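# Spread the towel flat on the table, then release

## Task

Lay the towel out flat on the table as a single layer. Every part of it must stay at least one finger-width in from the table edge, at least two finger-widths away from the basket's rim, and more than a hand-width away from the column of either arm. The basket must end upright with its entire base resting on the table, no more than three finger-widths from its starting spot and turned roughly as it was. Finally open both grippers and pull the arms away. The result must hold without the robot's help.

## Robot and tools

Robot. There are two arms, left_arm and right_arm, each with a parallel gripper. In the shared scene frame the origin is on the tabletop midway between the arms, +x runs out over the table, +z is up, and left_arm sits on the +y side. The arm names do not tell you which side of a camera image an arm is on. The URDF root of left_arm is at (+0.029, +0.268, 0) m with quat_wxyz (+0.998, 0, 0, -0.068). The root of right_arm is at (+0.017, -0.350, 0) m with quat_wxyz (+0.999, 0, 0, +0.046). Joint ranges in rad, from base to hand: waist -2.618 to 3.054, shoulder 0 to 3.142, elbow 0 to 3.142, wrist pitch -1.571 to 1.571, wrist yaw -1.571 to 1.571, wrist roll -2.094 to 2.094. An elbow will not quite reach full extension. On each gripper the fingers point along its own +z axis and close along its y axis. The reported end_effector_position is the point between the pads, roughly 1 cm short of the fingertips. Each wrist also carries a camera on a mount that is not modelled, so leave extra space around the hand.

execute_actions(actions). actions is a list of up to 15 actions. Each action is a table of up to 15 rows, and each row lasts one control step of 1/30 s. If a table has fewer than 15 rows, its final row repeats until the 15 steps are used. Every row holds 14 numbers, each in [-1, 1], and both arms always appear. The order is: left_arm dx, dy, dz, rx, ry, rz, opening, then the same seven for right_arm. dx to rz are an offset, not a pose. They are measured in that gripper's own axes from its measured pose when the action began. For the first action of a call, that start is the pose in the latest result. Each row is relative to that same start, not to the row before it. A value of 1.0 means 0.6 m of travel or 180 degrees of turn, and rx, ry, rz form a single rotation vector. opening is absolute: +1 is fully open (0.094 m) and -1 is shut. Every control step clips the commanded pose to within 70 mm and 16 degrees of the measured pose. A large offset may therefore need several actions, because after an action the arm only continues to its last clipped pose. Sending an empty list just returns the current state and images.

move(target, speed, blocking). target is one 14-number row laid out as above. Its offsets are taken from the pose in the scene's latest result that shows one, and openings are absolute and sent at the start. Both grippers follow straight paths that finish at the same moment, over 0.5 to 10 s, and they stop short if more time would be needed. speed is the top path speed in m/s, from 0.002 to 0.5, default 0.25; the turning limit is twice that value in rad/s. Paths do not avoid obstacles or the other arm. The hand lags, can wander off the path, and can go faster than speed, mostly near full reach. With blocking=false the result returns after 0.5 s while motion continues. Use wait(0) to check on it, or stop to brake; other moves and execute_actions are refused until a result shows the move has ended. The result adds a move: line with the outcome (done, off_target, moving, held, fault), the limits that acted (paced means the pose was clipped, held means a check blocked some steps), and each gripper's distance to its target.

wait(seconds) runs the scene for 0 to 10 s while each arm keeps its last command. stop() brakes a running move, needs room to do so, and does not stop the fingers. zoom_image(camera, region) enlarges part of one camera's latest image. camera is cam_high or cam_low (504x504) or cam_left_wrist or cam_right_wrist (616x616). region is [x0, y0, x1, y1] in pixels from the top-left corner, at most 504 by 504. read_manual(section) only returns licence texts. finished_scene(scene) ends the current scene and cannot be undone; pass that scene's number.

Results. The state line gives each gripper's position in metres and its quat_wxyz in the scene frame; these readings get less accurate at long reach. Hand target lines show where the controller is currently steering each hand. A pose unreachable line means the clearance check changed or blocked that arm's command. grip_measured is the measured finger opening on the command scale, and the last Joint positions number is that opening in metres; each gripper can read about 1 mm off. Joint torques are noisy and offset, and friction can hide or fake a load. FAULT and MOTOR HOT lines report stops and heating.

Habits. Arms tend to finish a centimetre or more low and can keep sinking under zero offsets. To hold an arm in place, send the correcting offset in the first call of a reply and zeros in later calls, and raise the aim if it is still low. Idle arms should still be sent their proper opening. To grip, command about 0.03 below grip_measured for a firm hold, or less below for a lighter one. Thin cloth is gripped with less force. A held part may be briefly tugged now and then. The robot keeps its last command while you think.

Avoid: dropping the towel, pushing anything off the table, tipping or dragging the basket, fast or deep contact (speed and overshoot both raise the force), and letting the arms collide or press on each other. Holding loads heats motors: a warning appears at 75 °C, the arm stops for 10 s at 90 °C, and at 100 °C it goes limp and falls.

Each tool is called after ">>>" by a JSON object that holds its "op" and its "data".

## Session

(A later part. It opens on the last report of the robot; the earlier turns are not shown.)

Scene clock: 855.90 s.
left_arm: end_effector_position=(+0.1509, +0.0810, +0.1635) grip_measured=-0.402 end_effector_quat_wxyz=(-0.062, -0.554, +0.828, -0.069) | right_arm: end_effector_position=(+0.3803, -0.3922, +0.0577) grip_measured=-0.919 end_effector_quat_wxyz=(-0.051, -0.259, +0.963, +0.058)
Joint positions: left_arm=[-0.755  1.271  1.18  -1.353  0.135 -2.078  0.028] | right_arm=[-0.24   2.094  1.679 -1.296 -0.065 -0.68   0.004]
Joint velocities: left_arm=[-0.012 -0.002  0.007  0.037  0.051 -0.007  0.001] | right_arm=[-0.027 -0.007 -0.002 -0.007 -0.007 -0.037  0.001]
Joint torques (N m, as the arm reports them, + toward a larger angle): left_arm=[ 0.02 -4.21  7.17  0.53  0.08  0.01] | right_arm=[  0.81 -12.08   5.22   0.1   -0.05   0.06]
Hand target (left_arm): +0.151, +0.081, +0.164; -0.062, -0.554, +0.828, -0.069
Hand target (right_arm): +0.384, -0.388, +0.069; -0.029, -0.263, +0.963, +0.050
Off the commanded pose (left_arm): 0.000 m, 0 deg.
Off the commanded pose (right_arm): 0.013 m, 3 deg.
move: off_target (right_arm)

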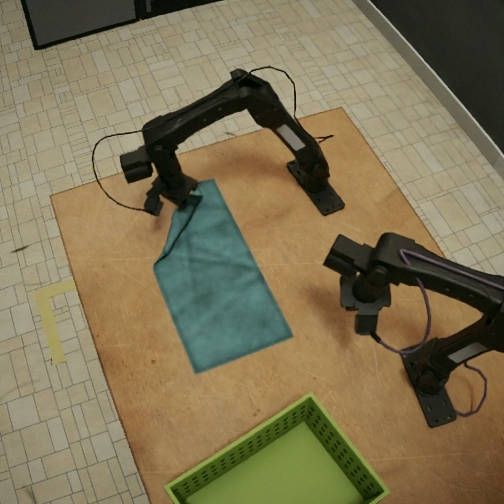

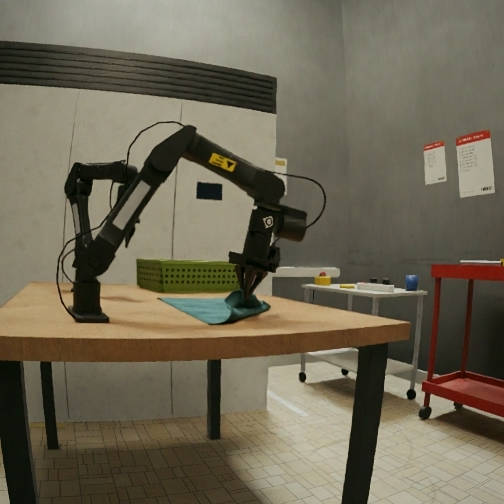

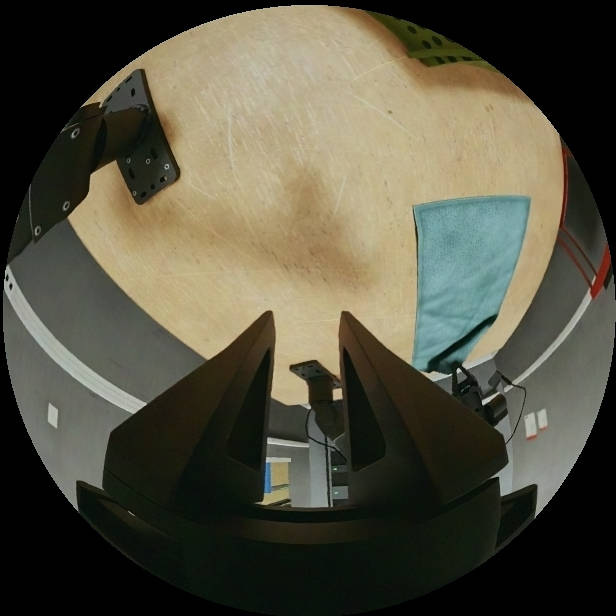

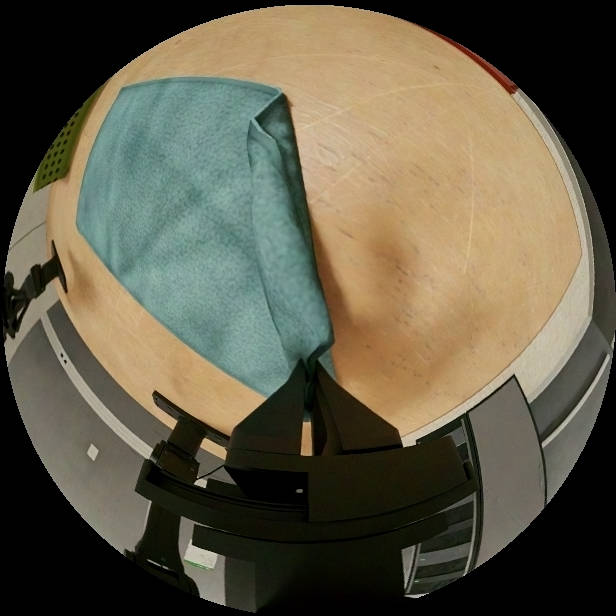

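>>> {"op": "zoom_image", "data": {"camera": "cam_high", "region": [100, 140, 300, 340]}}

Region (100, 140, 300, 340) of cam_high's 504x504 image, scaled by 2.520, with more detail than that image has.

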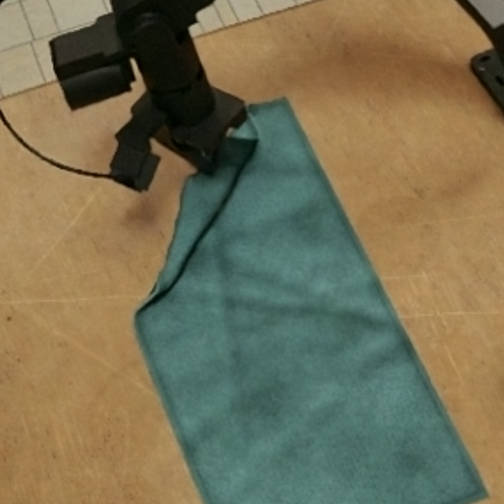

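>>> {"op": "move", "data": {"target": [0,0,0,0,0,0,-0.4,-0.03,-0.04,0.03,0,0,0,-1], "speed": 0.03}}

>>> {"op": "zoom_image", "data": {"camera": "cam_high", "region": [100, 140, 300, 340]}}

>>> {"op": "zoom_image", "data": {"camera": "cam_low", "region": [140, 210, 300, 340]}}

Scene clock: 864.00 s.
left_arm: end_effector_position=(+0.1509, +0.0810, +0.1635) grip_measured=-0.402 end_effector_quat_wxyz=(-0.062, -0.554, +0.828, -0.069) | right_arm: end_effector_position=(+0.3946, -0.3944, +0.0345) grip_measured=-0.919 end_effector_quat_wxyz=(-0.066, -0.262, +0.961, +0.065)
Joint positions: left_arm=[-0.755  1.271  1.18  -1.353  0.135 -2.078  0.028] | right_arm=[-0.24   2.204  1.754 -1.294 -0.065 -0.688  0.004]
Joint velocities: left_arm=[ 0.007 -0.002 -0.022 -0.081  0.022  0.007  0.   ] | right_arm=[-0.007  0.012  0.002  0.007  0.007 -0.037  0.001]
Joint torques (N m, as the arm reports them, + toward a larger angle): left_arm=[ 0.03 -4.19  7.08  0.49  0.08  0.  ] | right_arm=[-1.03 -8.86  8.45  0.05  0.   -0.12]
Hand target (left_arm): +0.151, +0.081, +0.164; -0.062, -0.554, +0.828, -0.069
Hand target (right_arm): +0.405, -0.402, +0.036; -0.051, -0.259, +0.963, +0.058
Off the commanded pose (left_arm): 0.000 m, 0 deg.
Off the commanded pose (right_arm): 0.013 m, 2 deg.
move: off_target (right_arm)

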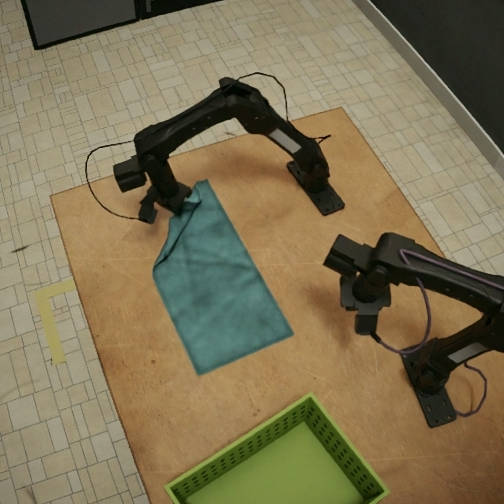

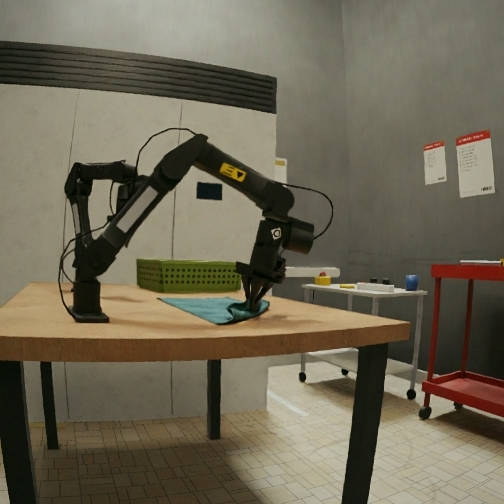

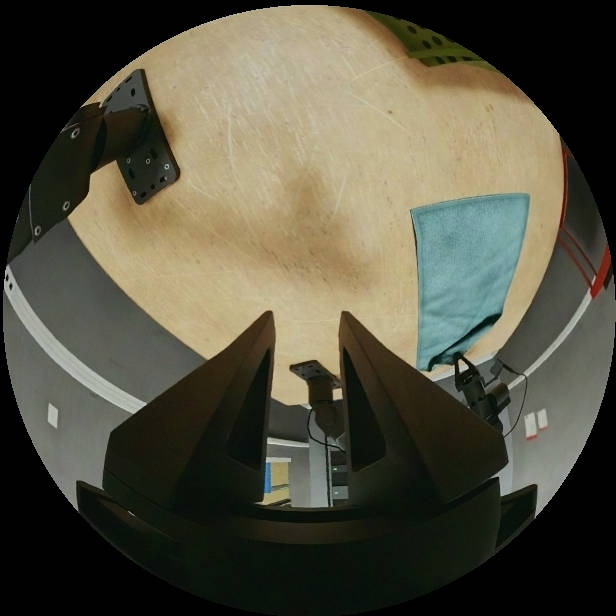

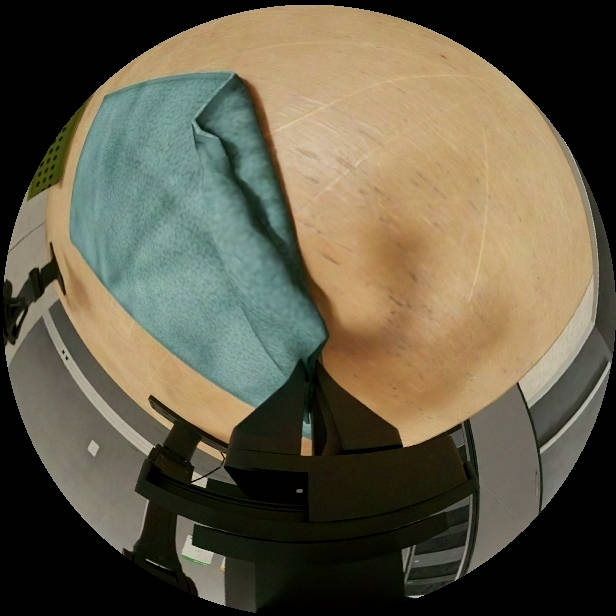

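Region (100, 140, 300, 340) of cam_high's 504x504 image, scaled by 2.520, with more detail than that image has.

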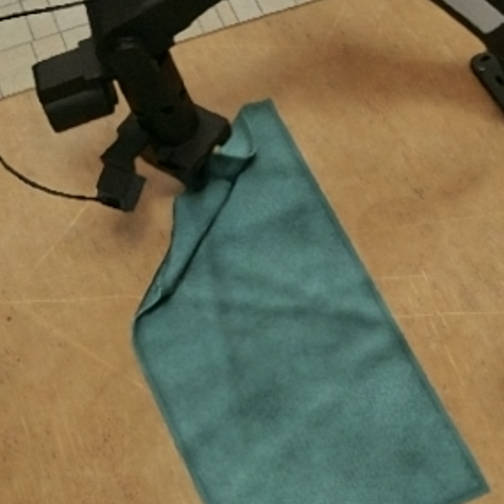

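Region (140, 210, 300, 340) of cam_low's 504x504 image, scaled by 3.150, with more detail than that image has; it fills the top 410 rows of this view, and the rest is white.

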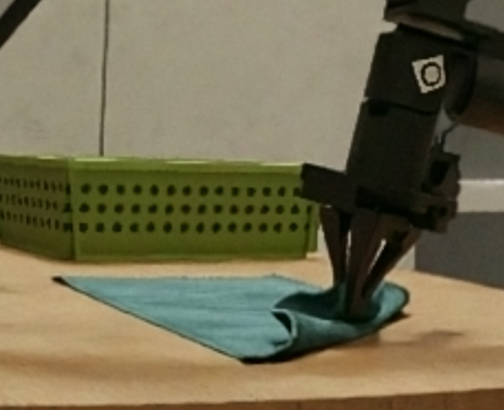

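>>> {"op": "execute_actions", "data": {"actions": [[[0,0,0,0,0,0,-0.4,0,0,0.02,0,0,0,-0.9],[0,0,0,0,0,0,-0.4,0,0,0.02,0,0,0,-0.8],[0,0,0,0,0,0,-0.4,0,0,0.02,0,0,0,-0.7],[0,0,0,0,0,0,-0.4,0,0,0.02,0,0,0,-0.6],[0,0,0,0,0,0,-0.4,0,0,0.02,0,0,0,-0.4],[0,0,0,0,0,0,-0.4,0,0,0.02,0,0,0,-0.2],[0,0,0,0,0,0,-0.4,0,0,0.02,0,0,0,0.0],[0,0,0,0,0,0,-0.4,0,0,0.02,0,0,0,0.3]]]}}

>>> {"op": "move", "data": {"target": [0,0,0,0,0,0,-0.4,0.05,0.0,-0.2,0,0,0,0.3], "speed": 0.1}}

>>> {"op": "zoom_image", "data": {"camera": "cam_high", "region": [100, 140, 300, 340]}}

Scene clock: 870.73 s.
left_arm: end_effector_position=(+0.1509, +0.0810, +0.1635) grip_measured=-0.402 end_effector_quat_wxyz=(-0.062, -0.554, +0.828, -0.069) | right_arm: end_effector_position=(+0.3910, -0.3938, +0.0254) grip_measured=+0.297 end_effector_quat_wxyz=(-0.069, -0.262, +0.960, +0.066)
Joint positions: left_arm=[-0.755  1.271  1.18  -1.353  0.135 -2.078  0.028] | right_arm=[-0.24   2.204  1.715 -1.262 -0.065 -0.688  0.061]
Joint velocities: left_arm=[-0.012  0.007  0.002 -0.007 -0.022  0.007 -0.   ] | right_arm=[-0.007 -0.007 -0.007 -0.037  0.007  0.007  0.001]
Joint torques (N m, as the arm reports them, + toward a larger angle): left_arm=[ 0.05 -4.13  7.05  0.47  0.07  0.04] | right_arm=[ 0.25 -9.49  5.27  0.04 -0.02  0.02]
Hand target (left_arm): +0.151, +0.081, +0.164; -0.062, -0.554, +0.828, -0.069
Hand target (right_arm): +0.393, -0.393, +0.023; -0.066, -0.262, +0.961, +0.065
Off the commanded pose (left_arm): 0.000 m, 0 deg.
Off the commanded pose (right_arm): 0.003 m, 0 deg.

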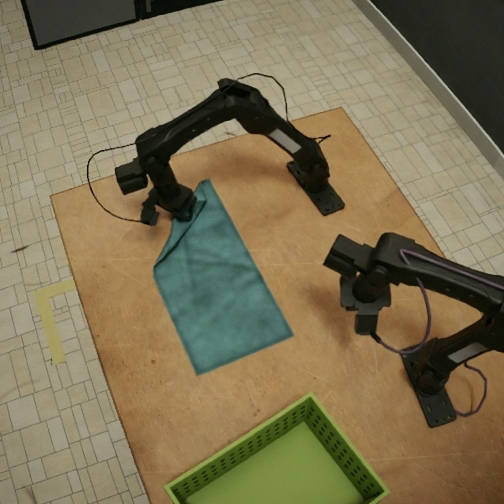

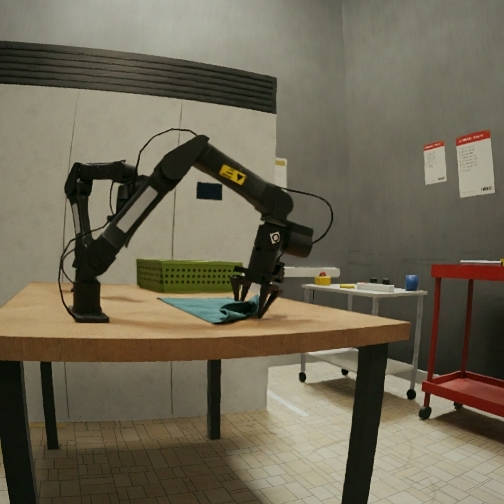

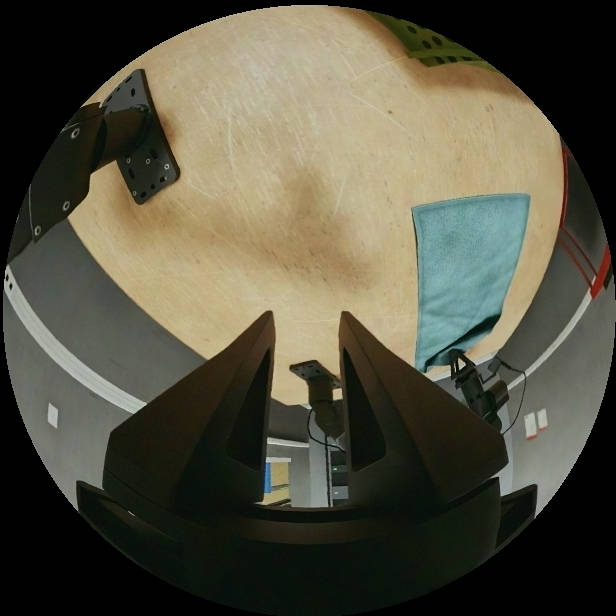

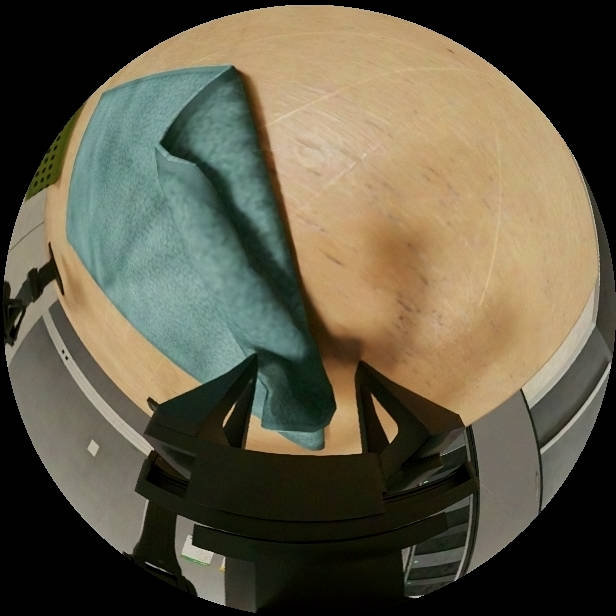

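Scene clock: 872.37 s.
left_arm: end_effector_position=(+0.1509, +0.0810, +0.1635) grip_measured=-0.402 end_effector_quat_wxyz=(-0.062, -0.554, +0.828, -0.069) | right_arm: end_effector_position=(+0.3847, -0.4157, +0.1296) grip_measured=+0.297 end_effector_quat_wxyz=(-0.034, -0.261, +0.963, +0.050)
Joint positions: left_arm=[-0.755  1.271  1.18  -1.353  0.135 -2.078  0.028] | right_arm=[-0.298  2.082  1.951 -1.547 -0.058 -0.739  0.061]
Joint velocities: left_arm=[-0.002 -0.017  0.002 -0.022 -0.037 -0.037 -0.   ] | right_arm=[ 0.002 -0.022  0.007  0.022  0.022  0.022 -0.001]
Joint torques (N m, as the arm reports them, + toward a larger angle): left_arm=[ 0.1  -4.04  7.16  0.52  0.1   0.01] | right_arm=[ -0.79 -11.21   8.21  -0.06   0.01  -0.02]
Hand target (left_arm): +0.151, +0.081, +0.164; -0.062, -0.554, +0.828, -0.069
Hand target (right_arm): +0.386, -0.421, +0.145; -0.016, -0.261, +0.964, +0.039
Off the commanded pose (left_arm): 0.000 m, 0 deg.
Off the commanded pose (right_arm): 0.017 m, 4 deg.
joint sent to its limit (right arm) — the command would take joint 4 (wrist pitch) past its lower limit, so that joint was sent only as far as its limit.
move: off_target (right_arm)

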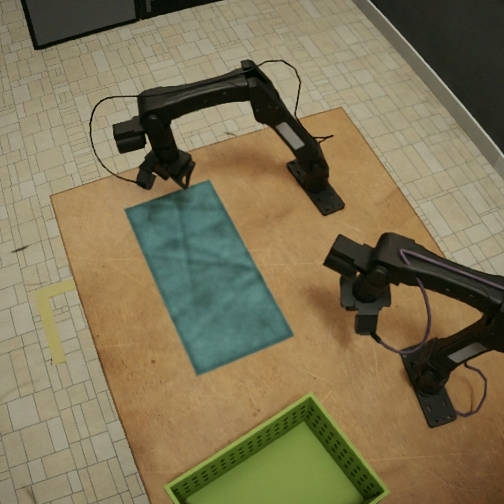

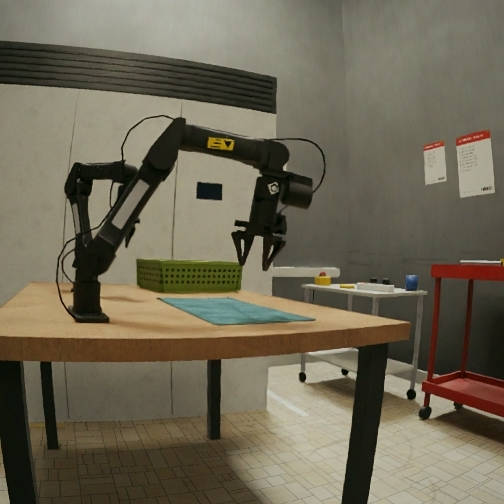

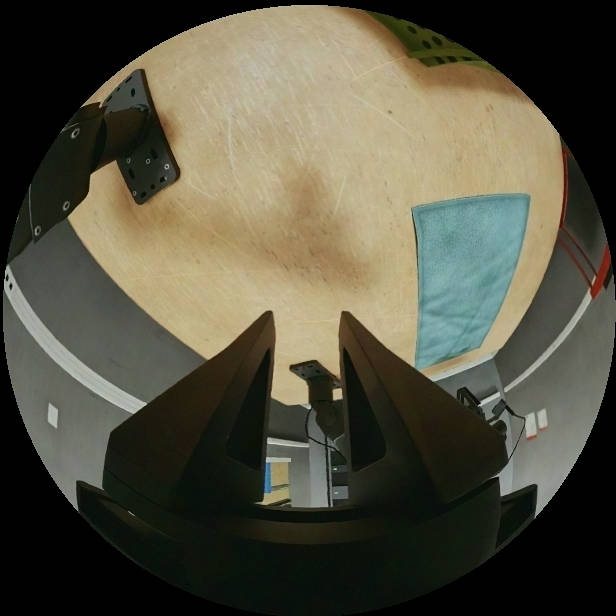

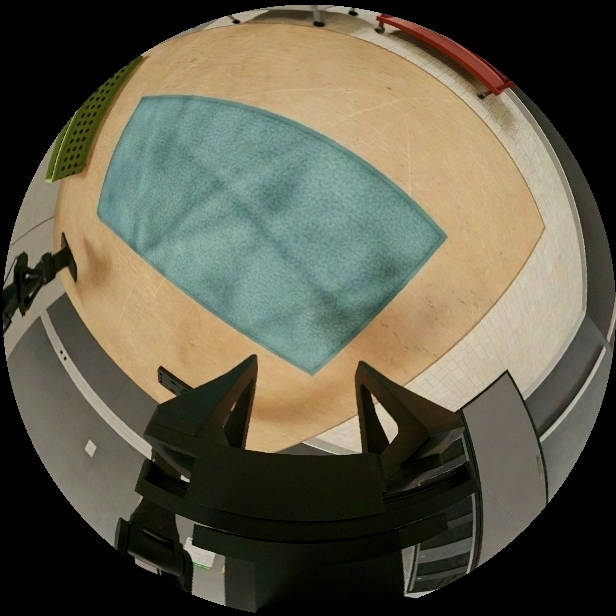

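Region (100, 140, 300, 340) of cam_high's 504x504 image, scaled by 2.520, with more detail than that image has.

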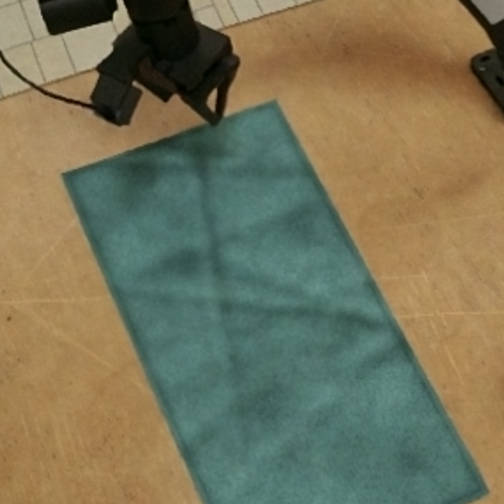

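>>> {"op": "move", "data": {"target": [-0.065,0.1,-0.05,0,0,0,-0.4,0.315,0.187,-0.083,0,0,0,0.3], "speed": 0.2}}

Scene clock: 883.07 s.
left_arm: end_effector_position=(+0.1176, +0.1372, +0.1881) grip_measured=-0.402 end_effector_quat_wxyz=(-0.056, -0.554, +0.827, -0.082) | right_arm: end_effector_position=(+0.1754, -0.4182, +0.1994) grip_measured=+0.298 end_effector_quat_wxyz=(+0.063, -0.260, +0.963, -0.036)
Joint positions: left_arm=[-0.694  1.031  1.144 -1.537  0.135 -2.02   0.028] | right_arm=[-0.529  1.106  1.233 -1.556 -0.027 -0.963  0.061]
Joint velocities: left_arm=[ 0.007 -0.007  0.017  0.037  0.007  0.022  0.001] | right_arm=[ 0.017  0.007 -0.007 -0.037  0.022 -0.037 -0.   ]
Joint torques (N m, as the arm reports them, + toward a larger angle): left_arm=[ 0.65 -2.68  4.43  0.32  0.19  0.14] | right_arm=[-0.84 -2.51  5.54  0.44  0.04 -0.07]
Hand target (left_arm): +0.111, +0.144, +0.183; -0.062, -0.554, +0.827, -0.069
Hand target (right_arm): +0.172, -0.419, +0.200; +0.064, -0.258, +0.963, -0.041
Off the commanded pose (left_arm): 0.011 m, 2 deg.
Off the commanded pose (right_arm): 0.005 m, 15 deg.
joint sent to its limit (right arm) — the command would take joint 4 (wrist pitch) past its lower limit, so that joint was sent only as far as its limit.
move: off_target (left_arm, right_arm)

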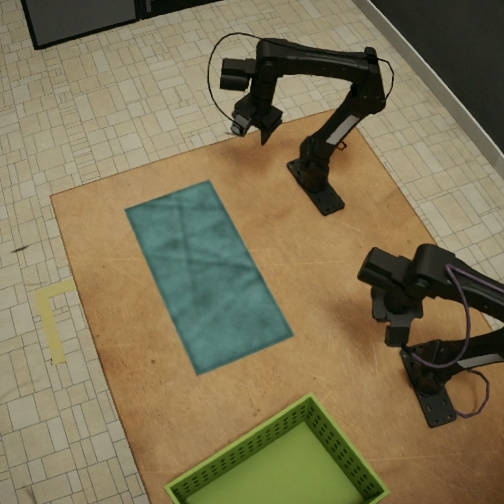

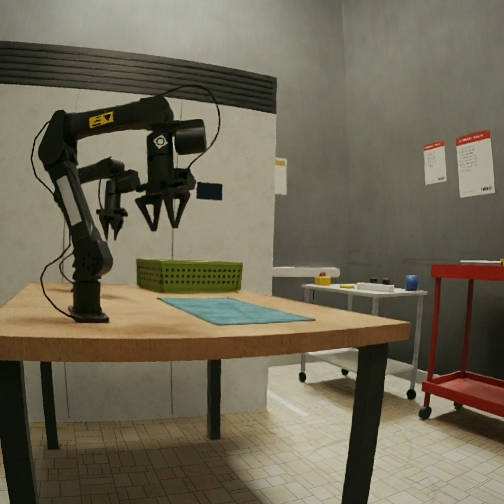

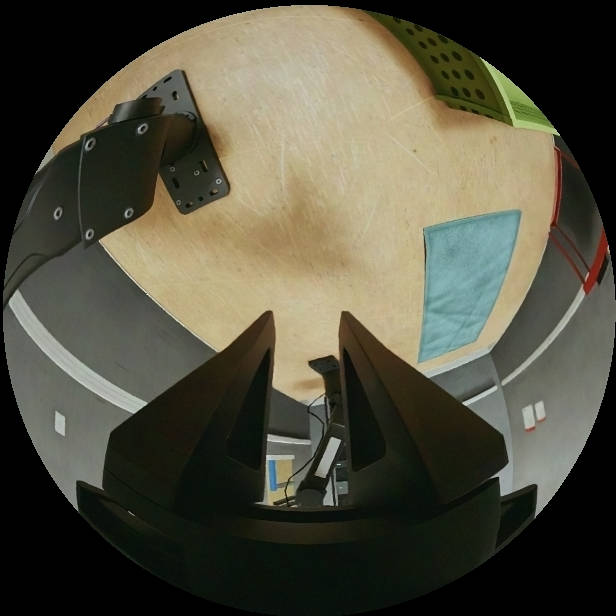

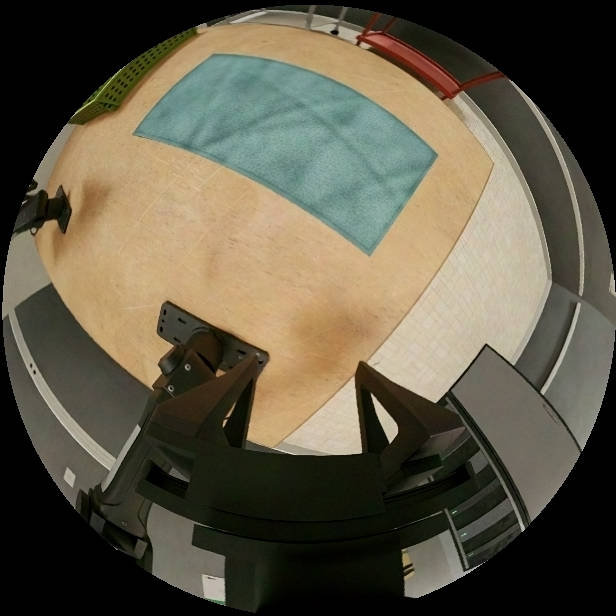

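The towel is flat with all four corners out, and every clearance checks out.

>>> {"op": "finished_scene", "data": {"scene": 1}}

The scene is finished: the task was done.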